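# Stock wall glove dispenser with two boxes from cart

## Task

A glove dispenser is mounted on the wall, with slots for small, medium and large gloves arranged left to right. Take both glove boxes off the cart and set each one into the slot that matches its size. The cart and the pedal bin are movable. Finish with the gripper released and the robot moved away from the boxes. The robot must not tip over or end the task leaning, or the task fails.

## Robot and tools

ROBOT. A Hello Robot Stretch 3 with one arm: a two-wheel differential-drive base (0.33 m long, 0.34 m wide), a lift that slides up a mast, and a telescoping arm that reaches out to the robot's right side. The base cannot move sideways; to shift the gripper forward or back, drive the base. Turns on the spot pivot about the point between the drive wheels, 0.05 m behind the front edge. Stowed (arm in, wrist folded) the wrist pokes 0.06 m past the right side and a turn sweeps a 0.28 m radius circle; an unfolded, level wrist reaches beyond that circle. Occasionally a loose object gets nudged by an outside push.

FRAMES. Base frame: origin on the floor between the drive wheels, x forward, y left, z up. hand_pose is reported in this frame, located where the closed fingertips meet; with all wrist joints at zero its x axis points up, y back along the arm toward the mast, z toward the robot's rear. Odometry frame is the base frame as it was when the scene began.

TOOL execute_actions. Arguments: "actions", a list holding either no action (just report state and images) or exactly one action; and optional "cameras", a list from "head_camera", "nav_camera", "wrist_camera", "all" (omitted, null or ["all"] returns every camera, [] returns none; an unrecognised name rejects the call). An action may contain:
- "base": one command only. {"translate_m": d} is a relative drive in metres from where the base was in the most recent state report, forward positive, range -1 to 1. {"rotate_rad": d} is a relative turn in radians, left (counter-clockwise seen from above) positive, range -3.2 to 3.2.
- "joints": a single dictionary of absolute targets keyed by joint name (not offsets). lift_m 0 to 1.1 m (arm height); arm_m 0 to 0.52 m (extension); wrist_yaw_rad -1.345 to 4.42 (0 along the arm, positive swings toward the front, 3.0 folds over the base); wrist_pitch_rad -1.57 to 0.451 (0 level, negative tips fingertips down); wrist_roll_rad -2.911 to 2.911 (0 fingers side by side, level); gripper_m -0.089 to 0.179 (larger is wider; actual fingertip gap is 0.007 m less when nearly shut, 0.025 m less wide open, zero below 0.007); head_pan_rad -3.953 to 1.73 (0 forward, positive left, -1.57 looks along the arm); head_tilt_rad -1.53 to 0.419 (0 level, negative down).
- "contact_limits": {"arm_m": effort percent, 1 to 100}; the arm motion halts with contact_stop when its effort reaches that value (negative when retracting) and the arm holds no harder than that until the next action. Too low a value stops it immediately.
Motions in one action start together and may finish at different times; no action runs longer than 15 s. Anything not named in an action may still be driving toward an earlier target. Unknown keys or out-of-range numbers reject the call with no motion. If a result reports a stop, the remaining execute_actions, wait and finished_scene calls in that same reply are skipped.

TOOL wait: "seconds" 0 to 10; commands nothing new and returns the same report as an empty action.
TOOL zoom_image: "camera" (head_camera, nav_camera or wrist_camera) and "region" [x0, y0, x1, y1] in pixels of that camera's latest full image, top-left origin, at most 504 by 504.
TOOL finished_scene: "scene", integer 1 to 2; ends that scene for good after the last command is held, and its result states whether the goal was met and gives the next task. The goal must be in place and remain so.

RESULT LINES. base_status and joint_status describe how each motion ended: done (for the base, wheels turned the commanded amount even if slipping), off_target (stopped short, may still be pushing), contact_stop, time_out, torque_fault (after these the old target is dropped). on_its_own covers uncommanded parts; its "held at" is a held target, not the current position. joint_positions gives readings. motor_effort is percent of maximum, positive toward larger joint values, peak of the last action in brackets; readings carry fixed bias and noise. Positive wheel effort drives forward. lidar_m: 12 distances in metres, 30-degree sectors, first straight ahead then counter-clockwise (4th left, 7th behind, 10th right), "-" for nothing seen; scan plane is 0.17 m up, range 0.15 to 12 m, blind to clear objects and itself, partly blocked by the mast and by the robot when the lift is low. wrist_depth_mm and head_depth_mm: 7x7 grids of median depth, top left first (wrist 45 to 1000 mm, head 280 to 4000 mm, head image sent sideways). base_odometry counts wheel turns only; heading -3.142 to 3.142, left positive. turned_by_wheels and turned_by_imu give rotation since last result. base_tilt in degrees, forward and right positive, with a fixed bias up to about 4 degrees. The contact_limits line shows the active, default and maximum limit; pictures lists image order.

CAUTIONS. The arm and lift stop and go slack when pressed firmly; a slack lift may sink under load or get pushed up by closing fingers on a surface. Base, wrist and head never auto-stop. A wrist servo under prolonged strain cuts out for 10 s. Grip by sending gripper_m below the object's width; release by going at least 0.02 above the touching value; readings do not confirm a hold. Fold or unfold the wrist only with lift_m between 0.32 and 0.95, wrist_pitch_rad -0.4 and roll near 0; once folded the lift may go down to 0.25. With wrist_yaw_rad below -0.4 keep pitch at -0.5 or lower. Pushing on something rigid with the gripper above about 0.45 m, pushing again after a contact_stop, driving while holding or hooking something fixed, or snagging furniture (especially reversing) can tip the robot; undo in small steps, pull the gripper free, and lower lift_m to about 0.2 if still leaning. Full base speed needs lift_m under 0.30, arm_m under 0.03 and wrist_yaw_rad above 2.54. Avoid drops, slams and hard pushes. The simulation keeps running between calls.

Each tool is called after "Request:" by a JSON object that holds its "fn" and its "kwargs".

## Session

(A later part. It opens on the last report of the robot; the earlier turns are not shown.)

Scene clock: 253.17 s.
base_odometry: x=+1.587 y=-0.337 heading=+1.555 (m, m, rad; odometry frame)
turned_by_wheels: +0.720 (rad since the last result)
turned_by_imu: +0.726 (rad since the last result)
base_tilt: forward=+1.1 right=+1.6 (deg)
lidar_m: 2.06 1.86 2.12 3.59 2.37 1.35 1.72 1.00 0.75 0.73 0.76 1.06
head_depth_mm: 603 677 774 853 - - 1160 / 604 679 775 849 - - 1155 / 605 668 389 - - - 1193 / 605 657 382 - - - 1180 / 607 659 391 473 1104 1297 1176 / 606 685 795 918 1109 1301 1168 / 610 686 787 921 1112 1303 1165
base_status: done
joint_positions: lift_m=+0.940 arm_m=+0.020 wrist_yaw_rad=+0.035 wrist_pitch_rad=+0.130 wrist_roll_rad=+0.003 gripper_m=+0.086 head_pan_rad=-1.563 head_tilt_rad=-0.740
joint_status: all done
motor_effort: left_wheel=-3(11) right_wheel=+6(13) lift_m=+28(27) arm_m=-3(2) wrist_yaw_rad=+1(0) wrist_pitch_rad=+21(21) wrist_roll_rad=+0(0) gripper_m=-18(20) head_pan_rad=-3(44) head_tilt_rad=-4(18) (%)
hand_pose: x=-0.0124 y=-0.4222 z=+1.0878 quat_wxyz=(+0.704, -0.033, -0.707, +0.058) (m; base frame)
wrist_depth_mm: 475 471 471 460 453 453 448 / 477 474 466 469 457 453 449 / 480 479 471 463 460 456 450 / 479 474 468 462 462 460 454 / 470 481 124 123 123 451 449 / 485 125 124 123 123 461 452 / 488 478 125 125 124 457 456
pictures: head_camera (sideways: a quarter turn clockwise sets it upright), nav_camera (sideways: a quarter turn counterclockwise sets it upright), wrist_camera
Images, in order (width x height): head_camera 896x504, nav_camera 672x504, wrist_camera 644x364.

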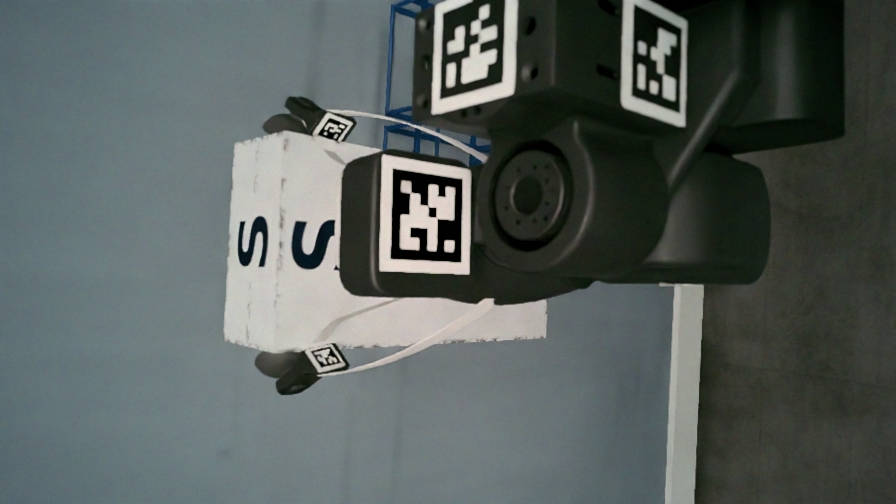

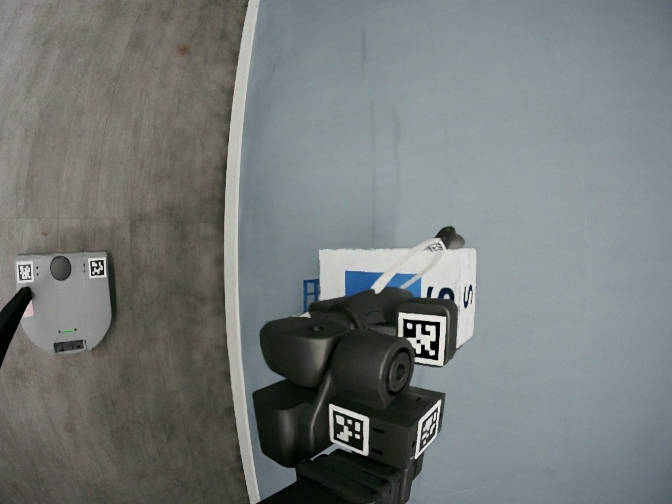

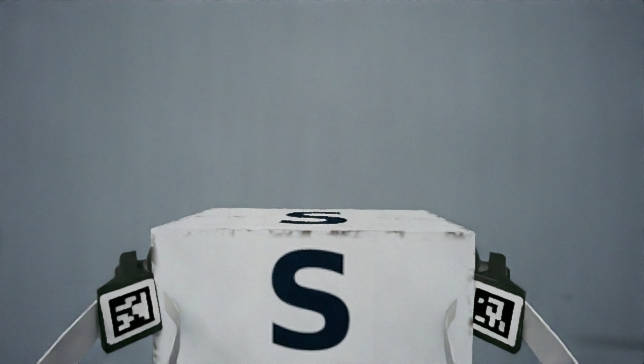

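Request:
{"fn": "execute_actions", "kwargs": {"actions": [{"joints": {"arm_m": 0.26, "lift_m": 0.92}}], "cameras": ["head_camera", "wrist_camera"]}}

Request:
{"fn": "zoom_image", "kwargs": {"camera": "head_camera", "region": [330, 100, 610, 360]}}

Scene clock: 264.83 s.
base_odometry: x=+1.587 y=-0.337 heading=+1.555 (m, m, rad; odometry frame)
turned_by_wheels: +0.000 (rad since the last result)
turned_by_imu: -0.002 (rad since the last result)
base_tilt: forward=+1.1 right=+1.6 (deg)
lidar_m: 2.06 1.86 2.12 3.58 2.37 1.36 1.72 1.00 0.75 0.73 0.76 1.07
head_depth_mm: 601 676 - - 1088 1333 1195 / 602 653 - 885 1094 1312 1196 / 604 644 - 919 1099 1305 1188 / 605 594 - 910 1101 1301 1184 / 606 647 750 914 1107 1296 1181 / 608 683 786 918 1110 1298 1171 / 609 684 785 922 1110 1301 1171
base_status: not commanded
joint_positions: lift_m=+0.920 arm_m=+0.260 wrist_yaw_rad=+0.035 wrist_pitch_rad=+0.130 wrist_roll_rad=+0.003 gripper_m=+0.086 head_pan_rad=-1.563 head_tilt_rad=-0.741
joint_status: all done
motor_effort: left_wheel=-4(3) right_wheel=+5(6) lift_m=+27(28) arm_m=+3(3) wrist_yaw_rad=-1(0) wrist_pitch_rad=+21(21) wrist_roll_rad=+0(0) gripper_m=-18(19) head_pan_rad=-3(3) head_tilt_rad=-3(4) (%)
hand_pose: x=-0.0124 y=-0.6618 z=+1.0679 quat_wxyz=(+0.704, -0.033, -0.707, +0.058) (m; base frame)
wrist_depth_mm: 228 226 224 221 220 216 214 / 229 227 226 222 221 217 216 / 229 230 226 222 222 218 215 / 232 229 226 224 221 220 216 / 232 228 124 123 122 220 218 / 234 126 125 123 122 221 219 / 234 230 125 125 123 223 219
pictures: head_camera (sideways: a quarter turn clockwise sets it upright), wrist_camera
Images, in order (width x height): head_camera 896x504, wrist_camera 644x364.

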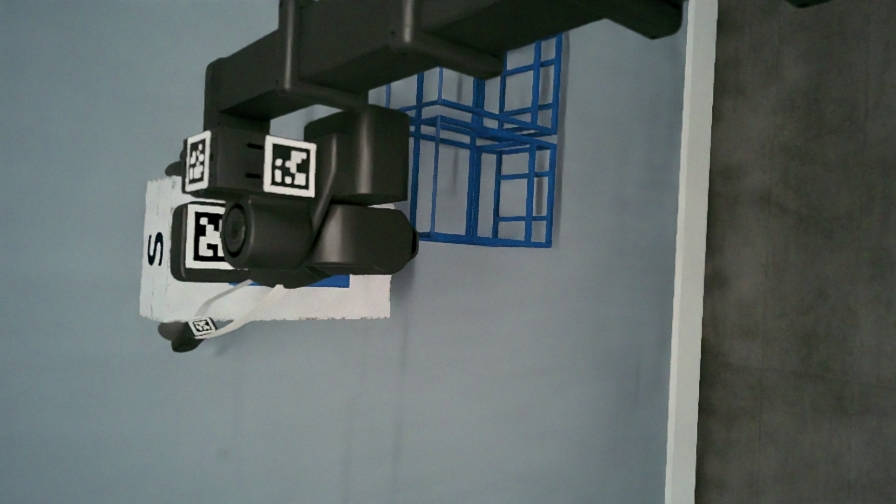

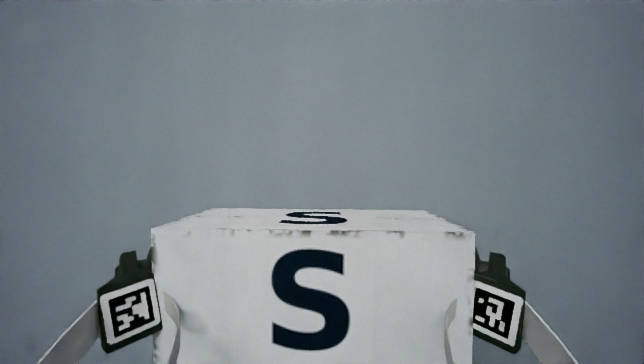

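Region (330, 100, 610, 360) of head_camera's 896x504 image, scaled by 1.800, with more detail than that image has; it fills the top 468 rows of this view, and the rest is white.

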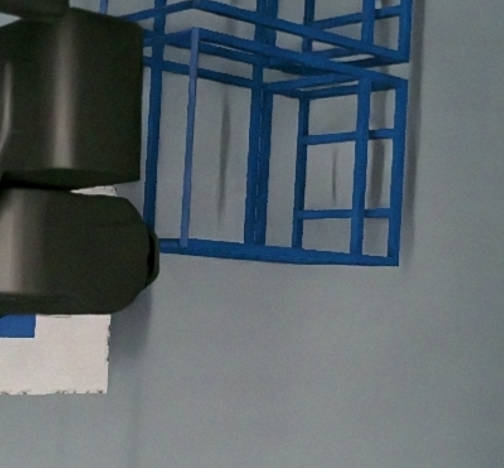

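Request:
{"fn": "execute_actions", "kwargs": {"actions": [{"base": {"translate_m": -0.105}, "joints": {"arm_m": 0.266, "lift_m": 0.885, "wrist_yaw_rad": 0.02}}], "cameras": ["head_camera", "wrist_camera"]}}

Request:
{"fn": "zoom_image", "kwargs": {"camera": "head_camera", "region": [330, 140, 610, 400]}}

Scene clock: 282.47 s.
base_odometry: x=+1.585 y=-0.442 heading=+1.554 (m, m, rad; odometry frame)
turned_by_wheels: +0.000 (rad since the last result)
turned_by_imu: -0.001 (rad since the last result)
base_tilt: forward=+1.1 right=+1.7 (deg)
lidar_m: 2.16 1.94 2.28 3.60 2.23 1.26 1.62 1.00 0.75 0.73 0.76 1.06
head_depth_mm: 598 673 754 - - 1304 1198 / 599 675 - 926 1084 1314 1195 / 600 652 - 927 1090 1301 1184 / 602 642 - 927 1096 1304 1181 / 603 656 747 889 1100 1296 1176 / 604 682 780 917 1103 1298 1172 / 607 684 781 918 1104 1301 1166
base_status: done
joint_positions: lift_m=+0.885 arm_m=+0.266 wrist_yaw_rad=+0.021 wrist_pitch_rad=+0.130 wrist_roll_rad=+0.003 gripper_m=+0.086 head_pan_rad=-1.563 head_tilt_rad=-0.741
joint_status: all done
motor_effort: left_wheel=-4(10) right_wheel=+6(8) lift_m=+27(28) arm_m=+3(4) wrist_yaw_rad=+0(2) wrist_pitch_rad=+21(21) wrist_roll_rad=+0(0) gripper_m=-19(19) head_pan_rad=-3(3) head_tilt_rad=-4(4) (%)
hand_pose: x=-0.0160 y=-0.6679 z=+1.0329 quat_wxyz=(+0.704, -0.038, -0.707, +0.053) (m; base frame)
wrist_depth_mm: 216 214 214 212 210 210 208 / 219 217 214 212 213 210 209 / 218 217 215 214 212 211 209 / 219 217 216 215 213 212 210 / 219 218 124 123 123 213 210 / 220 125 125 124 123 214 211 / 222 221 125 125 124 214 212
pictures: head_camera (sideways: a quarter turn clockwise sets it upright), wrist_camera
Images, in order (width x height): head_camera 896x504, wrist_camera 644x364.

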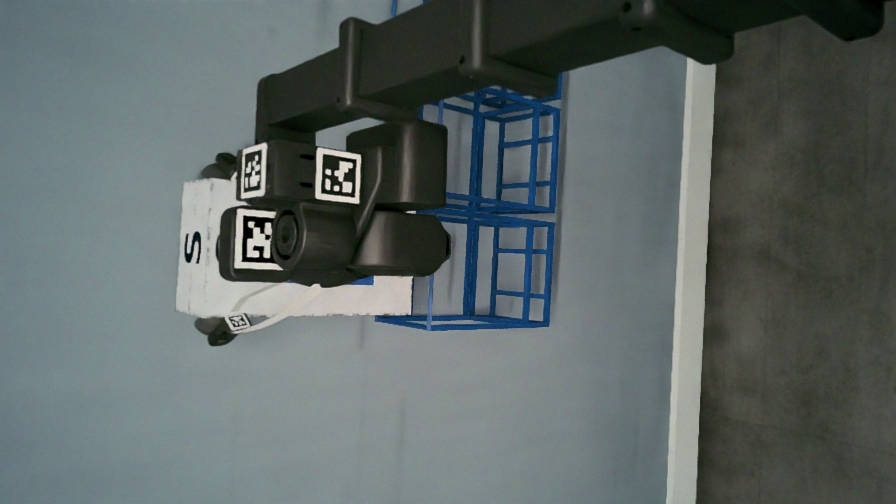

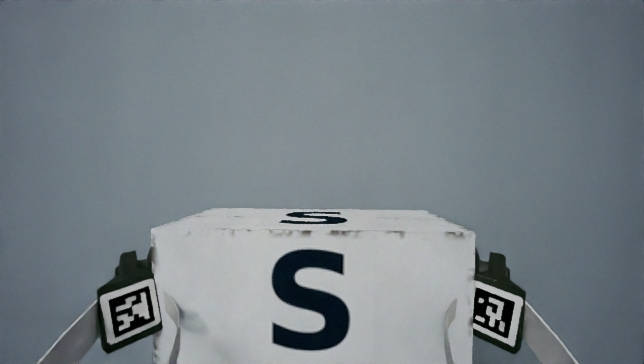

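Region (330, 140, 610, 400) of head_camera's 896x504 image, scaled by 1.800, with more detail than that image has; it fills the top 468 rows of this view, and the rest is white.

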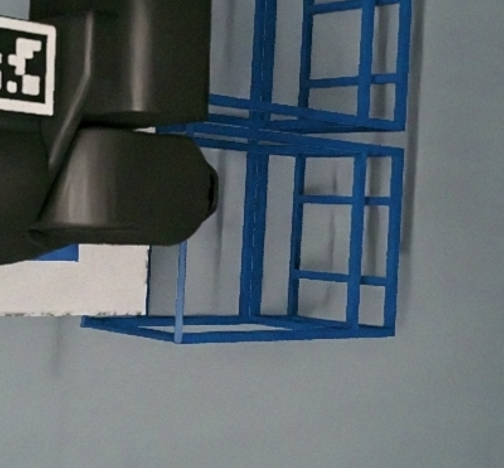

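Request:
{"fn": "execute_actions", "kwargs": {"actions": [{"base": {"translate_m": 0.009}, "joints": {"lift_m": 0.86}}], "cameras": ["head_camera", "wrist_camera"]}}

Request:
{"fn": "zoom_image", "kwargs": {"camera": "head_camera", "region": [330, 140, 610, 400]}}

Scene clock: 301.97 s.
base_odometry: x=+1.586 y=-0.433 heading=+1.554 (m, m, rad; odometry frame)
turned_by_wheels: +0.000 (rad since the last result)
turned_by_imu: -0.001 (rad since the last result)
base_tilt: forward=+1.1 right=+1.6 (deg)
lidar_m: 2.15 1.94 2.26 3.61 2.24 1.26 1.62 1.00 0.75 0.73 0.76 1.06
head_depth_mm: 600 673 771 859 - - 1212 / 600 675 742 - 1120 1309 1192 / 600 663 - 953 1089 1303 1190 / 603 649 - 952 1092 1296 1179 / 604 661 747 910 1101 1297 1176 / 605 682 783 915 1101 1291 1168 / 606 682 783 916 1107 1299 1166
base_status: done
joint_positions: lift_m=+0.860 arm_m=+0.266 wrist_yaw_rad=+0.021 wrist_pitch_rad=+0.130 wrist_roll_rad=+0.003 gripper_m=+0.086 head_pan_rad=-1.563 head_tilt_rad=-0.741
joint_status: all done
motor_effort: left_wheel=-4(6) right_wheel=+5(14) lift_m=+27(26) arm_m=+3(3) wrist_yaw_rad=-1(1) wrist_pitch_rad=+21(21) wrist_roll_rad=+0(0) gripper_m=-18(19) head_pan_rad=-3(3) head_tilt_rad=-4(4) (%)
hand_pose: x=-0.0161 y=-0.6679 z=+1.0079 quat_wxyz=(+0.704, -0.038, -0.707, +0.053) (m; base frame)
wrist_depth_mm: 217 215 214 212 211 210 209 / 217 214 215 213 212 210 208 / 218 217 215 214 212 211 209 / 220 217 218 214 212 212 211 / 220 219 124 123 122 212 211 / 221 125 125 124 122 213 212 / 221 220 125 124 123 214 214
pictures: head_camera (sideways: a quarter turn clockwise sets it upright), wrist_camera
Images, in order (width x height): head_camera 896x504, wrist_camera 644x364.

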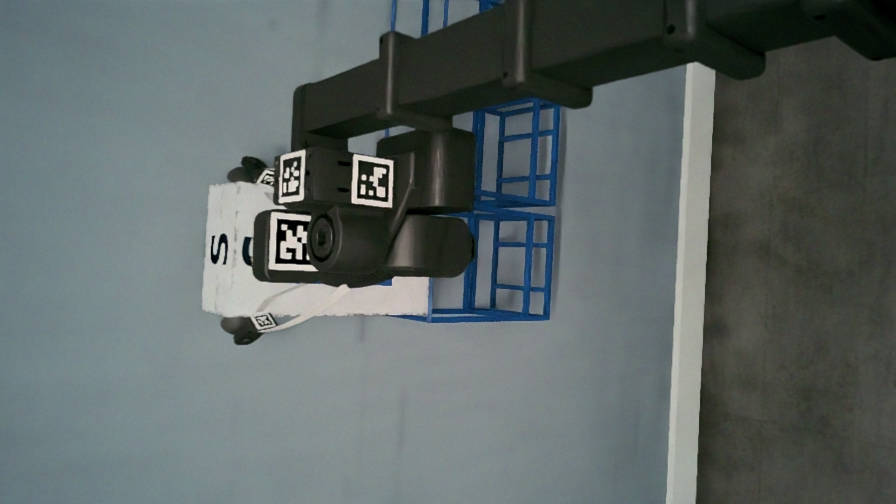

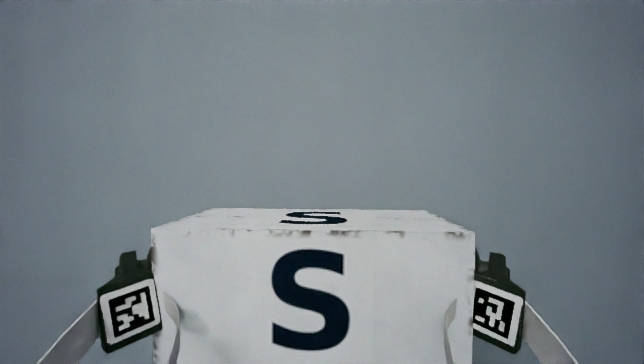

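Region (330, 140, 610, 400) of head_camera's 896x504 image, scaled by 1.800, with more detail than that image has; it fills the top 468 rows of this view, and the rest is white.

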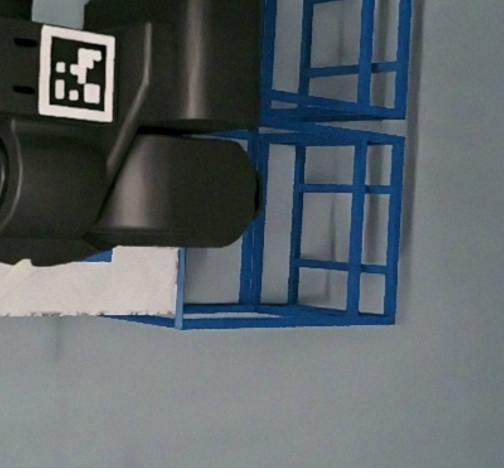

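Request:
{"fn": "execute_actions", "kwargs": {"actions": [{"joints": {"lift_m": 0.82}}], "cameras": ["head_camera", "wrist_camera"]}}

Request:
{"fn": "zoom_image", "kwargs": {"camera": "head_camera", "region": [330, 140, 610, 400]}}

Scene clock: 310.47 s.
base_odometry: x=+1.586 y=-0.433 heading=+1.554 (m, m, rad; odometry frame)
turned_by_wheels: +0.000 (rad since the last result)
turned_by_imu: -0.001 (rad since the last result)
base_tilt: forward=+1.1 right=+1.6 (deg)
lidar_m: 2.15 1.94 2.26 3.60 2.24 1.27 1.63 1.00 0.75 0.72 0.76 1.06
head_depth_mm: 600 672 771 879 - - - / 601 674 759 - 1091 1313 1190 / 601 678 728 - 1090 1306 1191 / 603 678 649 - 1097 1300 1179 / 604 680 761 909 1104 1296 1175 / 605 681 780 913 1103 1291 1171 / 606 683 781 918 1104 1293 1163
base_status: not commanded
joint_positions: lift_m=+0.820 arm_m=+0.266 wrist_yaw_rad=+0.021 wrist_pitch_rad=+0.130 wrist_roll_rad=+0.003 gripper_m=+0.086 head_pan_rad=-1.563 head_tilt_rad=-0.741
joint_status: all done
motor_effort: left_wheel=-4(4) right_wheel=+5(5) lift_m=+27(27) arm_m=+4(4) wrist_yaw_rad=+0(0) wrist_pitch_rad=+21(21) wrist_roll_rad=+0(0) gripper_m=-19(19) head_pan_rad=-3(3) head_tilt_rad=-3(4) (%)
hand_pose: x=-0.0161 y=-0.6679 z=+0.9679 quat_wxyz=(+0.704, -0.038, -0.707, +0.053) (m; base frame)
wrist_depth_mm: 216 216 214 212 212 209 208 / 217 215 215 213 211 210 209 / 218 216 213 215 211 211 210 / 220 218 217 215 212 212 211 / 221 220 124 123 122 212 211 / 223 126 125 123 123 213 211 / 224 221 125 124 124 215 212
pictures: head_camera (sideways: a quarter turn clockwise sets it upright), wrist_camera
Images, in order (width x height): head_camera 896x504, wrist_camera 644x364.

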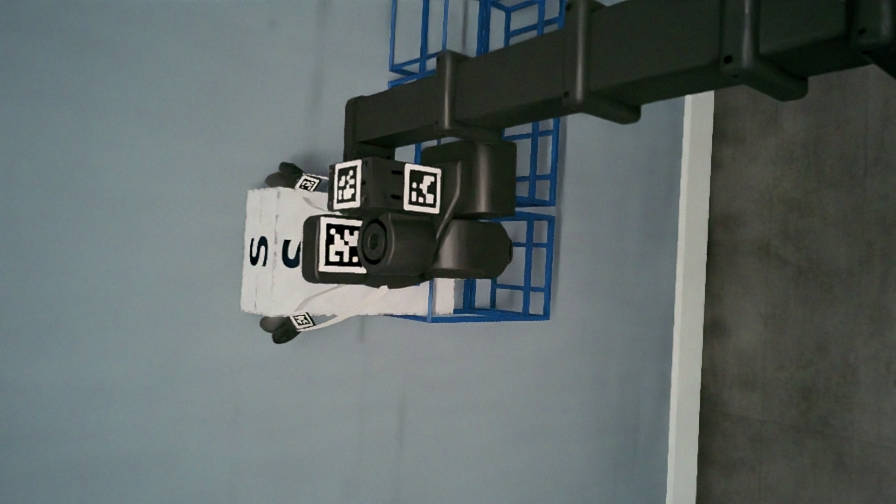

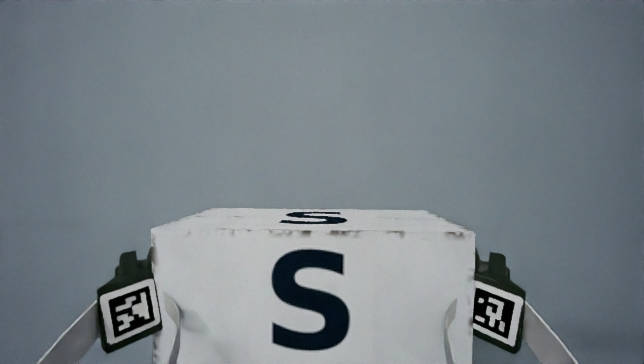

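Region (330, 140, 610, 400) of head_camera's 896x504 image, scaled by 1.800, with more detail than that image has; it fills the top 468 rows of this view, and the rest is white.

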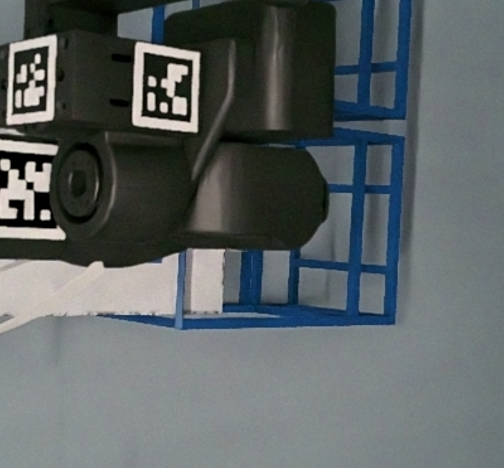

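The box is inside, with the front wire visible ahead of its face. Lower further.

Request:
{"fn": "execute_actions", "kwargs": {"actions": [{"joints": {"lift_m": 0.70}}], "cameras": ["head_camera"]}}

Request:
{"fn": "execute_actions", "kwargs": {"actions": [{"joints": {"lift_m": 0.676}}], "cameras": ["head_camera", "wrist_camera"]}}

Scene clock: 316.70 s.
base_odometry: x=+1.586 y=-0.433 heading=+1.554 (m, m, rad; odometry frame)
turned_by_wheels: +0.000 (rad since the last result)
turned_by_imu: -0.001 (rad since the last result)
base_tilt: forward=+1.1 right=+1.6 (deg)
lidar_m: 2.15 1.94 2.27 3.58 2.24 1.26 1.62 1.00 0.75 0.72 0.76 1.06
head_depth_mm: 600 674 771 881 1081 1307 1226 / 599 675 773 884 1057 - - / 600 675 768 883 - 1307 1185 / 602 679 747 749 1200 1301 1185 / 603 680 764 870 1102 1295 1175 / 604 681 781 914 1101 1288 1169 / 606 683 781 916 1105 1290 1165
base_status: not commanded
joint_positions: lift_m=+0.700 arm_m=+0.266 wrist_yaw_rad=+0.021 wrist_pitch_rad=+0.130 wrist_roll_rad=+0.003 gripper_m=+0.086 head_pan_rad=-1.563 head_tilt_rad=-0.741
joint_status: all done
motor_effort: left_wheel=-3(4) right_wheel=+5(5) lift_m=+27(31) arm_m=+3(4) wrist_yaw_rad=-1(0) wrist_pitch_rad=+21(21) wrist_roll_rad=+0(0) gripper_m=-19(19) head_pan_rad=-4(3) head_tilt_rad=-4(4) (%)
hand_pose: x=-0.0161 y=-0.6679 z=+0.8480 quat_wxyz=(+0.704, -0.038, -0.707, +0.053) (m; base frame)
wrist_depth_mm: 218 214 215 212 211 210 207 / 218 217 214 215 213 211 209 / 219 217 216 213 213 211 210 / 221 218 216 215 212 212 211 / 220 219 124 123 122 212 211 / 220 125 124 123 123 214 212 / 222 221 125 124 123 163 213
pictures: head_camera (sideways: a quarter turn clockwise sets it upright)
Images, in order (width x height): head_camera 896x504.

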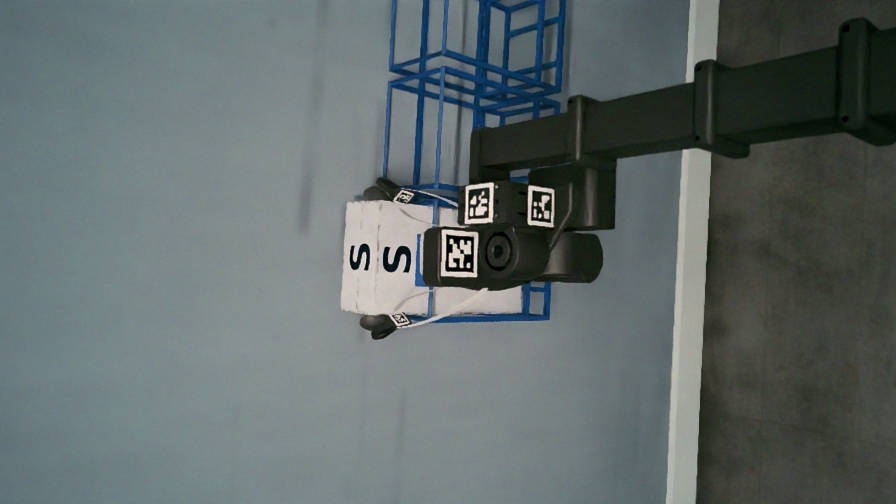

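Scene clock: 317.67 s.
base_odometry: x=+1.586 y=-0.433 heading=+1.554 (m, m, rad; odometry frame)
turned_by_wheels: +0.000 (rad since the last result)
turned_by_imu: +0.000 (rad since the last result)
base_tilt: forward=+1.1 right=+1.6 (deg)
lidar_m: 2.15 1.94 2.27 3.60 2.24 1.27 1.63 1.00 0.75 0.73 0.76 1.06
head_depth_mm: 600 674 771 879 1085 1313 1226 / 600 675 774 889 1024 - - / 602 675 772 881 - 1306 1190 / 601 678 760 750 - 1306 1182 / 603 680 771 869 1098 1299 1179 / 604 683 780 911 1104 1294 1171 / 606 684 783 921 1106 1294 1163
base_status: not commanded
joint_positions: lift_m=+0.676 arm_m=+0.266 wrist_yaw_rad=+0.021 wrist_pitch_rad=+0.145 wrist_roll_rad=+0.003 gripper_m=+0.086 head_pan_rad=-1.563 head_tilt_rad=-0.741
joint_status: all done
motor_effort: left_wheel=-4(4) right_wheel=+5(5) lift_m=+25(27) arm_m=+3(3) wrist_yaw_rad=+0(1) wrist_pitch_rad=+16(21) wrist_roll_rad=+0(0) gripper_m=-18(19) head_pan_rad=-3(3) head_tilt_rad=-3(3) (%)
hand_pose: x=-0.0161 y=-0.6677 z=+0.8278 quat_wxyz=(+0.704, -0.043, -0.707, +0.058) (m; base frame)
wrist_depth_mm: 218 217 216 215 212 211 210 / 220 219 218 215 214 213 210 / 220 219 216 216 213 213 211 / 219 219 216 216 213 212 210 / 220 219 124 123 122 214 211 / 219 125 125 124 123 212 211 / 221 126 125 125 123 124 212
pictures: head_camera (sideways: a quarter turn clockwise sets it upright), wrist_camera
Images, in order (width x height): head_camera 896x504, wrist_camera 644x364.

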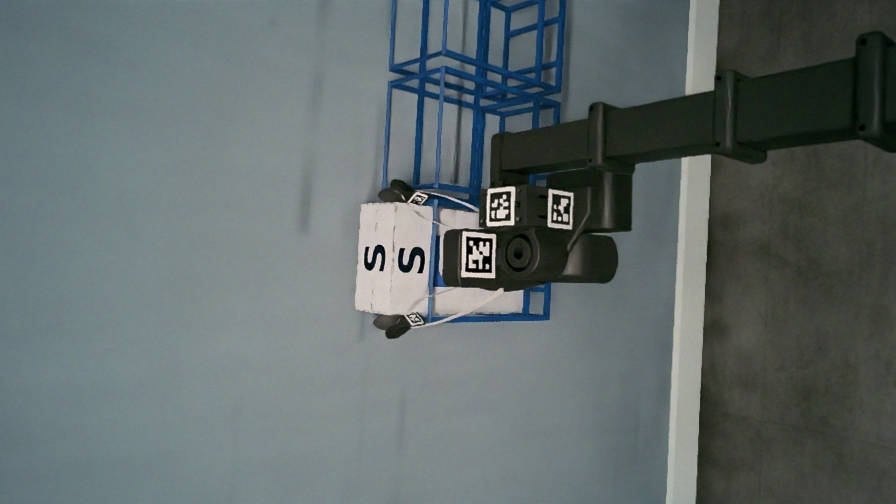

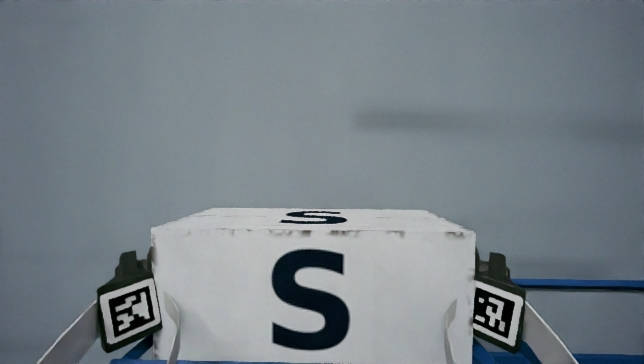

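Contact with the rim is beginning. Release.

Request:
{"fn": "execute_actions", "kwargs": {"actions": [{"joints": {"gripper_m": 0.17}}], "cameras": ["wrist_camera"]}}

Request:
{"fn": "execute_actions", "kwargs": {"actions": [{"joints": {"lift_m": 0.735}}], "cameras": []}}

Request:
{"fn": "execute_actions", "kwargs": {"actions": [{"joints": {"arm_m": 0.0, "wrist_pitch_rad": 0.0, "wrist_yaw_rad": 0.0, "gripper_m": 0.179}}]}}

Scene clock: 326.17 s.
base_odometry: x=+1.586 y=-0.433 heading=+1.554 (m, m, rad; odometry frame)
turned_by_wheels: +0.000 (rad since the last result)
turned_by_imu: -0.001 (rad since the last result)
base_tilt: forward=+1.1 right=+1.6 (deg)
lidar_m: 2.15 1.94 2.26 3.59 2.24 1.27 1.62 1.00 0.75 0.72 0.76 1.06
head_depth_mm: 599 674 770 881 1083 1306 1223 / 599 675 773 891 1025 - - / 603 678 774 885 - 1304 1192 / 601 679 771 746 - 1305 1188 / 604 679 772 871 1101 1298 1177 / 604 681 780 916 1099 1293 1175 / 607 683 784 917 1104 1300 1159
base_status: not commanded
joint_positions: lift_m=+0.676 arm_m=+0.266 wrist_yaw_rad=+0.019 wrist_pitch_rad=+0.177 wrist_roll_rad=+0.003 gripper_m=+0.170 head_pan_rad=-1.563 head_tilt_rad=-0.741
joint_status: all done
motor_effort: left_wheel=-4(4) right_wheel=+6(6) lift_m=+26(26) arm_m=+3(4) wrist_yaw_rad=+1(0) wrist_pitch_rad=+7(16) wrist_roll_rad=+0(0) gripper_m=+1(83) head_pan_rad=-3(3) head_tilt_rad=-4(4) (%)
hand_pose: x=-0.0164 y=-0.6672 z=+0.8361 quat_wxyz=(+0.703, -0.055, -0.706, +0.069) (m; base frame)
wrist_depth_mm: 225 224 222 220 218 218 217 / 224 221 219 219 217 216 214 / 222 221 219 219 217 216 215 / 221 220 219 218 216 215 214 / 222 220 219 216 216 214 213 / 220 117 117 116 117 117 211 / - 116 116 116 116 117 210
pictures: wrist_camera
Images, in order (width x height): wrist_camera 644x364.

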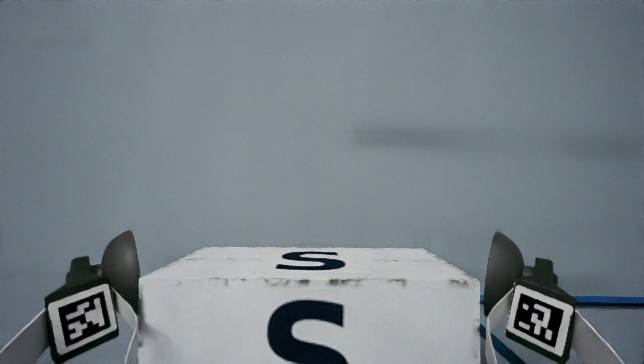

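Scene clock: 327.53 s.
base_odometry: x=+1.586 y=-0.433 heading=+1.554 (m, m, rad; odometry frame)
turned_by_wheels: +0.000 (rad since the last result)
turned_by_imu: +0.000 (rad since the last result)
base_tilt: forward=+1.1 right=+1.5 (deg)
lidar_m: 2.15 1.94 2.26 3.60 2.23 1.26 1.62 1.00 0.75 0.72 0.76 1.06
head_depth_mm: 600 673 769 879 1081 1309 - / 599 677 772 873 - - 1194 / 602 677 773 861 1159 1306 1190 / 604 679 772 - 1165 1302 1180 / 605 680 769 870 1096 1295 1178 / 604 680 782 914 1103 1296 1169 / 607 683 785 917 1109 1295 1167
base_status: not commanded
joint_positions: lift_m=+0.735 arm_m=+0.266 wrist_yaw_rad=+0.019 wrist_pitch_rad=+0.178 wrist_roll_rad=+0.003 gripper_m=+0.170 head_pan_rad=-1.563 head_tilt_rad=-0.741
joint_status: all done
motor_effort: left_wheel=-3(4) right_wheel=+6(6) lift_m=+28(29) arm_m=+4(3) wrist_yaw_rad=+0(2) wrist_pitch_rad=+7(7) wrist_roll_rad=+0(0) gripper_m=+1(1) head_pan_rad=-3(3) head_tilt_rad=-4(3) (%)
hand_pose: x=-0.0164 y=-0.6672 z=+0.8953 quat_wxyz=(+0.703, -0.056, -0.706, +0.069) (m; base frame)
wrist_depth_mm: 226 224 223 221 219 218 218 / 223 222 221 220 216 217 215 / 223 223 219 219 216 218 214 / 221 222 218 218 217 216 213 / 221 219 218 216 216 214 212 / 218 217 217 216 215 213 211 / - 216 216 215 213 212 210
pictures: none
No camera images: the call's "cameras" was empty. Leave "cameras" out to get every camera's image.

Scene clock: 330.70 s.
base_odometry: x=+1.586 y=-0.433 heading=+1.554 (m, m, rad; odometry frame)
turned_by_wheels: +0.000 (rad since the last result)
turned_by_imu: -0.001 (rad since the last result)
base_tilt: forward=+1.1 right=+1.6 (deg)
lidar_m: 2.15 1.94 2.26 3.59 2.24 1.27 1.63 1.00 0.75 0.73 0.76 1.06
head_depth_mm: 600 675 770 881 1082 1307 1251 / 600 675 773 904 1070 1317 1263 / 601 677 773 878 1092 1301 - / 602 679 774 776 1092 - - / 605 678 779 872 1098 1295 1174 / 606 680 779 914 1107 1295 1169 / 607 682 784 917 1107 1302 1168
base_status: not commanded
joint_positions: lift_m=+0.735 arm_m=+0.000 wrist_yaw_rad=+0.001 wrist_pitch_rad=-0.017 wrist_roll_rad=+0.003 gripper_m=+0.179 head_pan_rad=-1.563 head_tilt_rad=-0.741
joint_status: all done
motor_effort: left_wheel=-5(4) right_wheel=+6(6) lift_m=+27(28) arm_m=-3(3) wrist_yaw_rad=+1(2) wrist_pitch_rad=+5(6) wrist_roll_rad=+0(0) gripper_m=+0(53) head_pan_rad=-3(3) head_tilt_rad=-3(4) (%)
hand_pose: x=-0.0212 y=-0.4010 z=+0.8453 quat_wxyz=(+0.706, +0.006, -0.708, -0.006) (m; base frame)
wrist_depth_mm: 453 451 449 446 446 448 444 / 460 464 460 464 457 449 460 / 467 473 471 469 473 466 474 / 484 484 490 480 481 487 482 / 495 502 491 393 492 490 489 / 521 524 507 404 508 506 513 / - 535 520 415 521 413 517
pictures: head_camera (sideways: a quarter turn clockwise sets it upright), nav_camera (sideways: a quarter turn counterclockwise sets it upright), wrist_camera
Images, in order (width x height): head_camera 896x504, nav_camera 672x504, wrist_camera 644x364.

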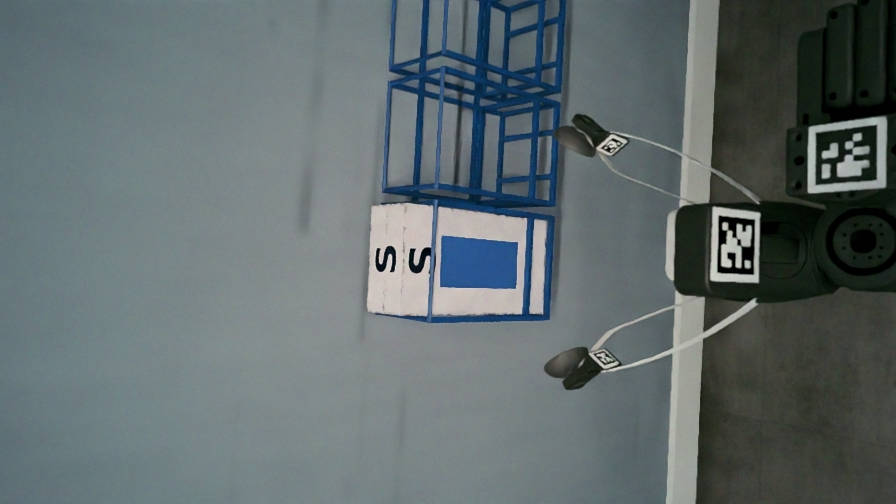

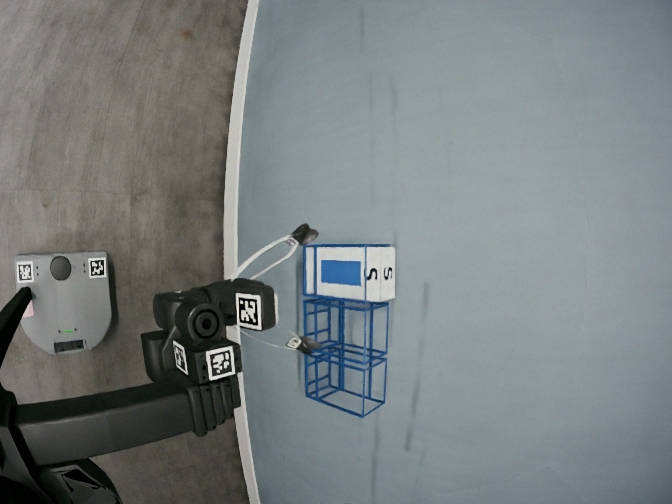

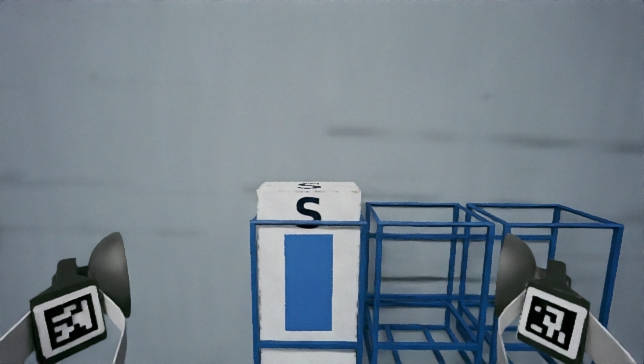

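Request:
{"fn": "execute_actions", "kwargs": {"actions": [{"base": {"rotate_rad": -0.968}, "joints": {"lift_m": 0.78, "head_pan_rad": -2.6, "head_tilt_rad": -0.6}}], "cameras": ["head_camera"]}}

Request:
{"fn": "execute_actions", "kwargs": {"actions": [{"base": {"translate_m": -0.935}}], "cameras": ["head_camera"]}}

Scene clock: 352.87 s.
base_odometry: x=+1.586 y=-0.433 heading=+0.586 (m, m, rad; odometry frame)
turned_by_wheels: -0.968 (rad since the last result)
turned_by_imu: -0.978 (rad since the last result)
base_tilt: forward=+1.1 right=+1.6 (deg)
lidar_m: 0.78 1.16 2.15 1.94 2.48 3.60 2.09 1.26 1.63 0.93 0.73 0.72
head_depth_mm: 1724 1937 2215 2401 1867 1522 1314 / 1656 1842 2098 2288 1847 1509 1274 / 1591 1716 1596 1866 1833 1497 1262 / 1515 1665 1619 1853 1756 1485 1255 / 1453 1604 1639 1757 1753 1471 1250 / 1400 1540 1676 1903 1786 1473 1283 / 1356 1472 1619 1807 1779 1463 1294
base_status: done
joint_positions: lift_m=+0.780 arm_m=+0.000 wrist_yaw_rad=+0.001 wrist_pitch_rad=-0.017 wrist_roll_rad=+0.003 gripper_m=+0.179 head_pan_rad=-2.593 head_tilt_rad=-0.606
joint_status: all done
motor_effort: left_wheel=+5(10) right_wheel=-4(9) lift_m=+28(30) arm_m=-3(3) wrist_yaw_rad=-1(0) wrist_pitch_rad=+5(5) wrist_roll_rad=+0(0) gripper_m=+0(0) head_pan_rad=-3(48) head_tilt_rad=+2(13) (%)
hand_pose: x=-0.0212 y=-0.4010 z=+0.8902 quat_wxyz=(+0.706, +0.007, -0.708, -0.006) (m; base frame)
wrist_depth_mm: 458 550 713 - - - - / 462 566 726 - - - - / 471 573 739 - - - - / 477 583 764 - - - - / 478 605 778 - - - - / 470 641 777 - - - - / - 629 815 - - - -
pictures: head_camera (sideways: a quarter turn clockwise sets it upright)
Images, in order (width x height): head_camera 896x504.

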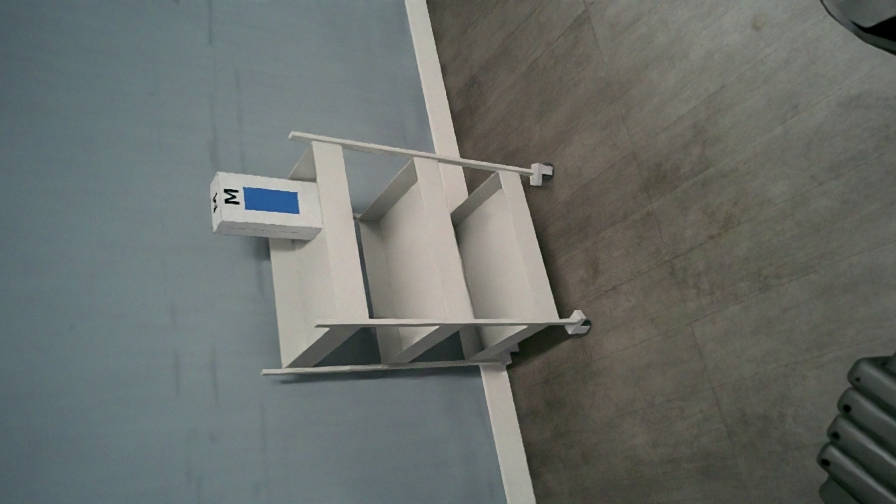

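Scene clock: 363.57 s.
base_odometry: x=+0.807 y=-0.950 heading=+0.587 (m, m, rad; odometry frame)
turned_by_wheels: +0.000 (rad since the last result)
turned_by_imu: -0.007 (rad since the last result)
base_tilt: forward=+1.1 right=+1.6 (deg)
lidar_m: 1.59 2.37 2.14 2.25 2.87 2.84 1.38 1.09 0.66 0.70 1.51 1.48
head_depth_mm: 1128 1263 1451 1688 1853 1513 1311 / 1077 1200 1362 1575 1767 1510 1267 / 1030 1143 1291 1470 1683 1501 1268 / 985 1090 1219 1382 1611 1479 1258 / 945 1042 1161 1309 1504 1482 1254 / 913 997 1106 1240 1401 1428 1209 / 876 958 1055 1120 899 1063 1160
base_status: done
joint_positions: lift_m=+0.780 arm_m=+0.000 wrist_yaw_rad=+0.001 wrist_pitch_rad=-0.017 wrist_roll_rad=+0.003 gripper_m=+0.179 head_pan_rad=-2.593 head_tilt_rad=-0.606
joint_status: not commanded
motor_effort: left_wheel=+5(6) right_wheel=-4(10) lift_m=+27(28) arm_m=-2(3) wrist_yaw_rad=+0(1) wrist_pitch_rad=+5(5) wrist_roll_rad=+0(0) gripper_m=+1(0) head_pan_rad=-3(3) head_tilt_rad=+2(2) (%)
hand_pose: x=-0.0212 y=-0.4010 z=+0.8902 quat_wxyz=(+0.706, +0.007, -0.708, -0.006) (m; base frame)
wrist_depth_mm: - - - 988 813 703 635 / - - - - 843 735 633 / - - - - 841 763 653 / - - - - 883 756 515 / - - - - 853 742 465 / - - - - 516 622 467 / - - - - 808 420 456
pictures: head_camera (sideways: a quarter turn clockwise sets it upright)
Images, in order (width x height): head_camera 896x504.

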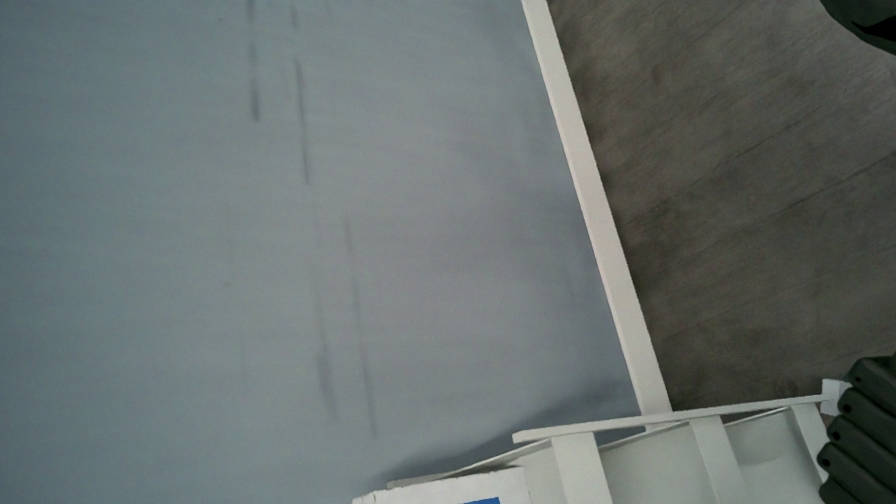

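Request:
{"fn": "execute_actions", "kwargs": {"actions": [{"base": {"rotate_rad": -0.58}, "joints": {"lift_m": 0.768, "head_pan_rad": -1.57, "head_tilt_rad": -0.5}}]}}

Scene clock: 369.53 s.
base_odometry: x=+0.807 y=-0.950 heading=+0.007 (m, m, rad; odometry frame)
turned_by_wheels: -0.580 (rad since the last result)
turned_by_imu: -0.586 (rad since the last result)
base_tilt: forward=+1.1 right=+1.5 (deg)
lidar_m: 1.48 1.56 2.21 2.13 2.21 2.91 2.85 1.46 1.10 0.66 0.69 1.52
head_depth_mm: 886 961 1050 1159 1294 1453 1362 / 885 963 1049 1156 1294 1447 1354 / 888 964 1052 1157 1256 1434 1341 / 890 966 1053 891 939 1070 985 / 890 967 1053 1122 951 1076 1133 / 891 967 1058 1135 975 1103 1157 / 892 970 1061 1128 969 1043 1146
base_status: done
joint_positions: lift_m=+0.768 arm_m=+0.000 wrist_yaw_rad=+0.001 wrist_pitch_rad=-0.017 wrist_roll_rad=+0.003 gripper_m=+0.179 head_pan_rad=-1.577 head_tilt_rad=-0.507
joint_status: all done
motor_effort: left_wheel=+5(10) right_wheel=-4(11) lift_m=+23(26) arm_m=-3(3) wrist_yaw_rad=+1(1) wrist_pitch_rad=+5(5) wrist_roll_rad=+0(0) gripper_m=+1(1) head_pan_rad=+4(48) head_tilt_rad=+3(10) (%)
hand_pose: x=-0.0212 y=-0.4010 z=+0.8784 quat_wxyz=(+0.706, +0.007, -0.708, -0.006) (m; base frame)
wrist_depth_mm: 775 780 761 781 769 766 762 / 812 797 807 796 794 774 773 / 840 831 807 802 816 806 785 / 851 853 866 579 834 811 828 / 877 844 790 599 875 850 837 / 907 446 449 448 888 878 865 / - 808 777 775 904 913 910
pictures: head_camera (sideways: a quarter turn clockwise sets it upright), nav_camera (sideways: a quarter turn counterclockwise sets it upright), wrist_camera
Images, in order (width x height): head_camera 896x504, nav_camera 672x504, wrist_camera 644x364.

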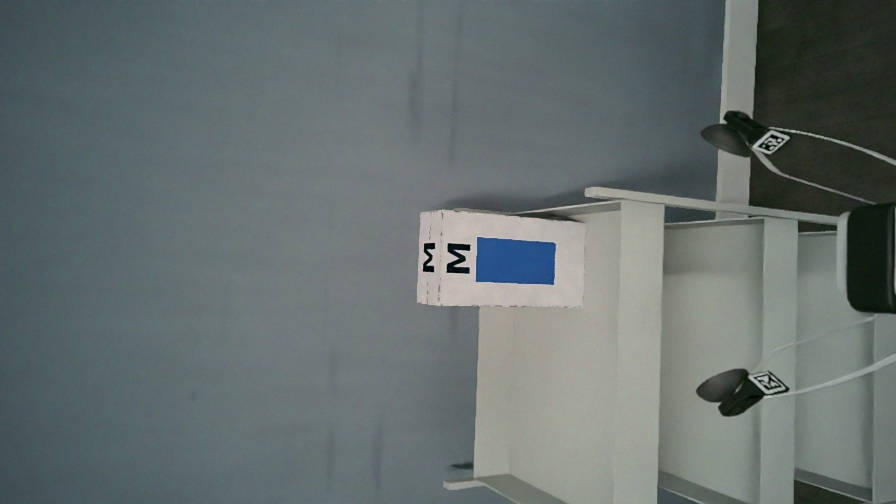

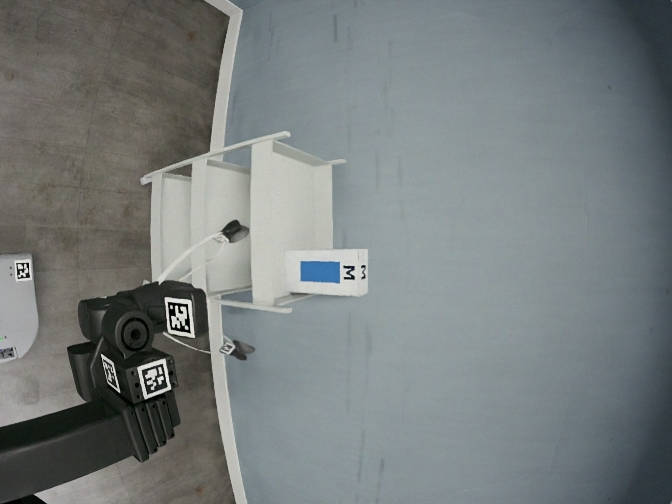

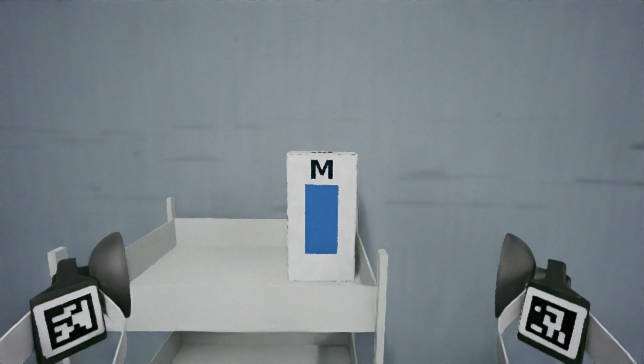

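Request:
{"fn": "execute_actions", "kwargs": {"actions": [{"base": {"translate_m": -0.013}, "joints": {"arm_m": 0.36}}], "cameras": ["head_camera", "wrist_camera"]}}

Scene clock: 401.90 s.
base_odometry: x=+0.794 y=-0.950 heading=+0.007 (m, m, rad; odometry frame)
turned_by_wheels: +0.000 (rad since the last result)
turned_by_imu: -0.001 (rad since the last result)
base_tilt: forward=+1.1 right=+1.6 (deg)
lidar_m: 1.50 1.58 2.24 2.13 2.21 2.89 2.83 1.45 1.10 0.66 0.69 1.54
head_depth_mm: 888 959 1050 1156 1288 1456 1390 / 888 962 1052 1158 1276 - - / 886 963 1055 1144 - 1464 1340 / 889 966 1055 892 - 1084 1140 / 893 966 1058 1119 946 1076 1125 / 892 966 1055 1136 977 1072 1155 / 891 968 1058 1132 969 1063 1147
base_status: done
joint_positions: lift_m=+0.768 arm_m=+0.360 wrist_yaw_rad=+0.001 wrist_pitch_rad=-0.017 wrist_roll_rad=+0.003 gripper_m=+0.179 head_pan_rad=-1.577 head_tilt_rad=-0.507
joint_status: all done
motor_effort: left_wheel=+5(7) right_wheel=-4(11) lift_m=+23(23) arm_m=+4(6) wrist_yaw_rad=-1(0) wrist_pitch_rad=+5(5) wrist_roll_rad=+0(0) gripper_m=+0(1) head_pan_rad=+4(4) head_tilt_rad=+3(3) (%)
hand_pose: x=-0.0212 y=-0.7605 z=+0.8784 quat_wxyz=(+0.706, +0.007, -0.708, -0.006) (m; base frame)
wrist_depth_mm: 440 437 435 433 431 429 425 / 459 443 454 446 440 442 435 / 465 465 460 459 450 449 445 / 482 471 469 256 467 468 459 / 492 488 212 208 476 468 470 / 499 495 217 214 483 500 485 / - 414 225 220 493 502 496
pictures: head_camera (sideways: a quarter turn clockwise sets it upright), wrist_camera
Images, in order (width x height): head_camera 896x504, wrist_camera 644x364.

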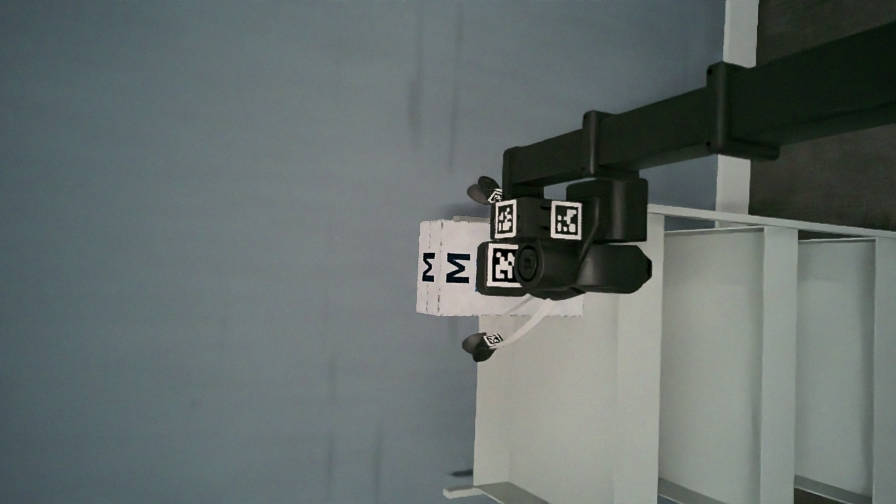

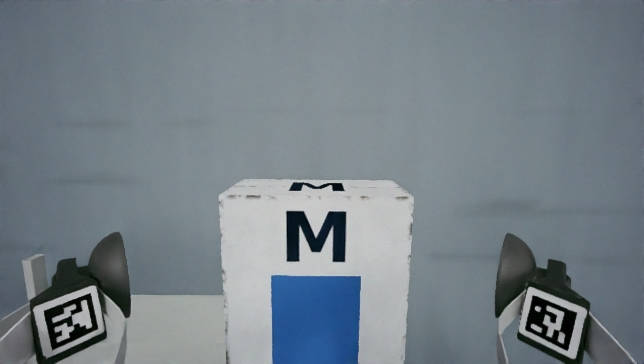

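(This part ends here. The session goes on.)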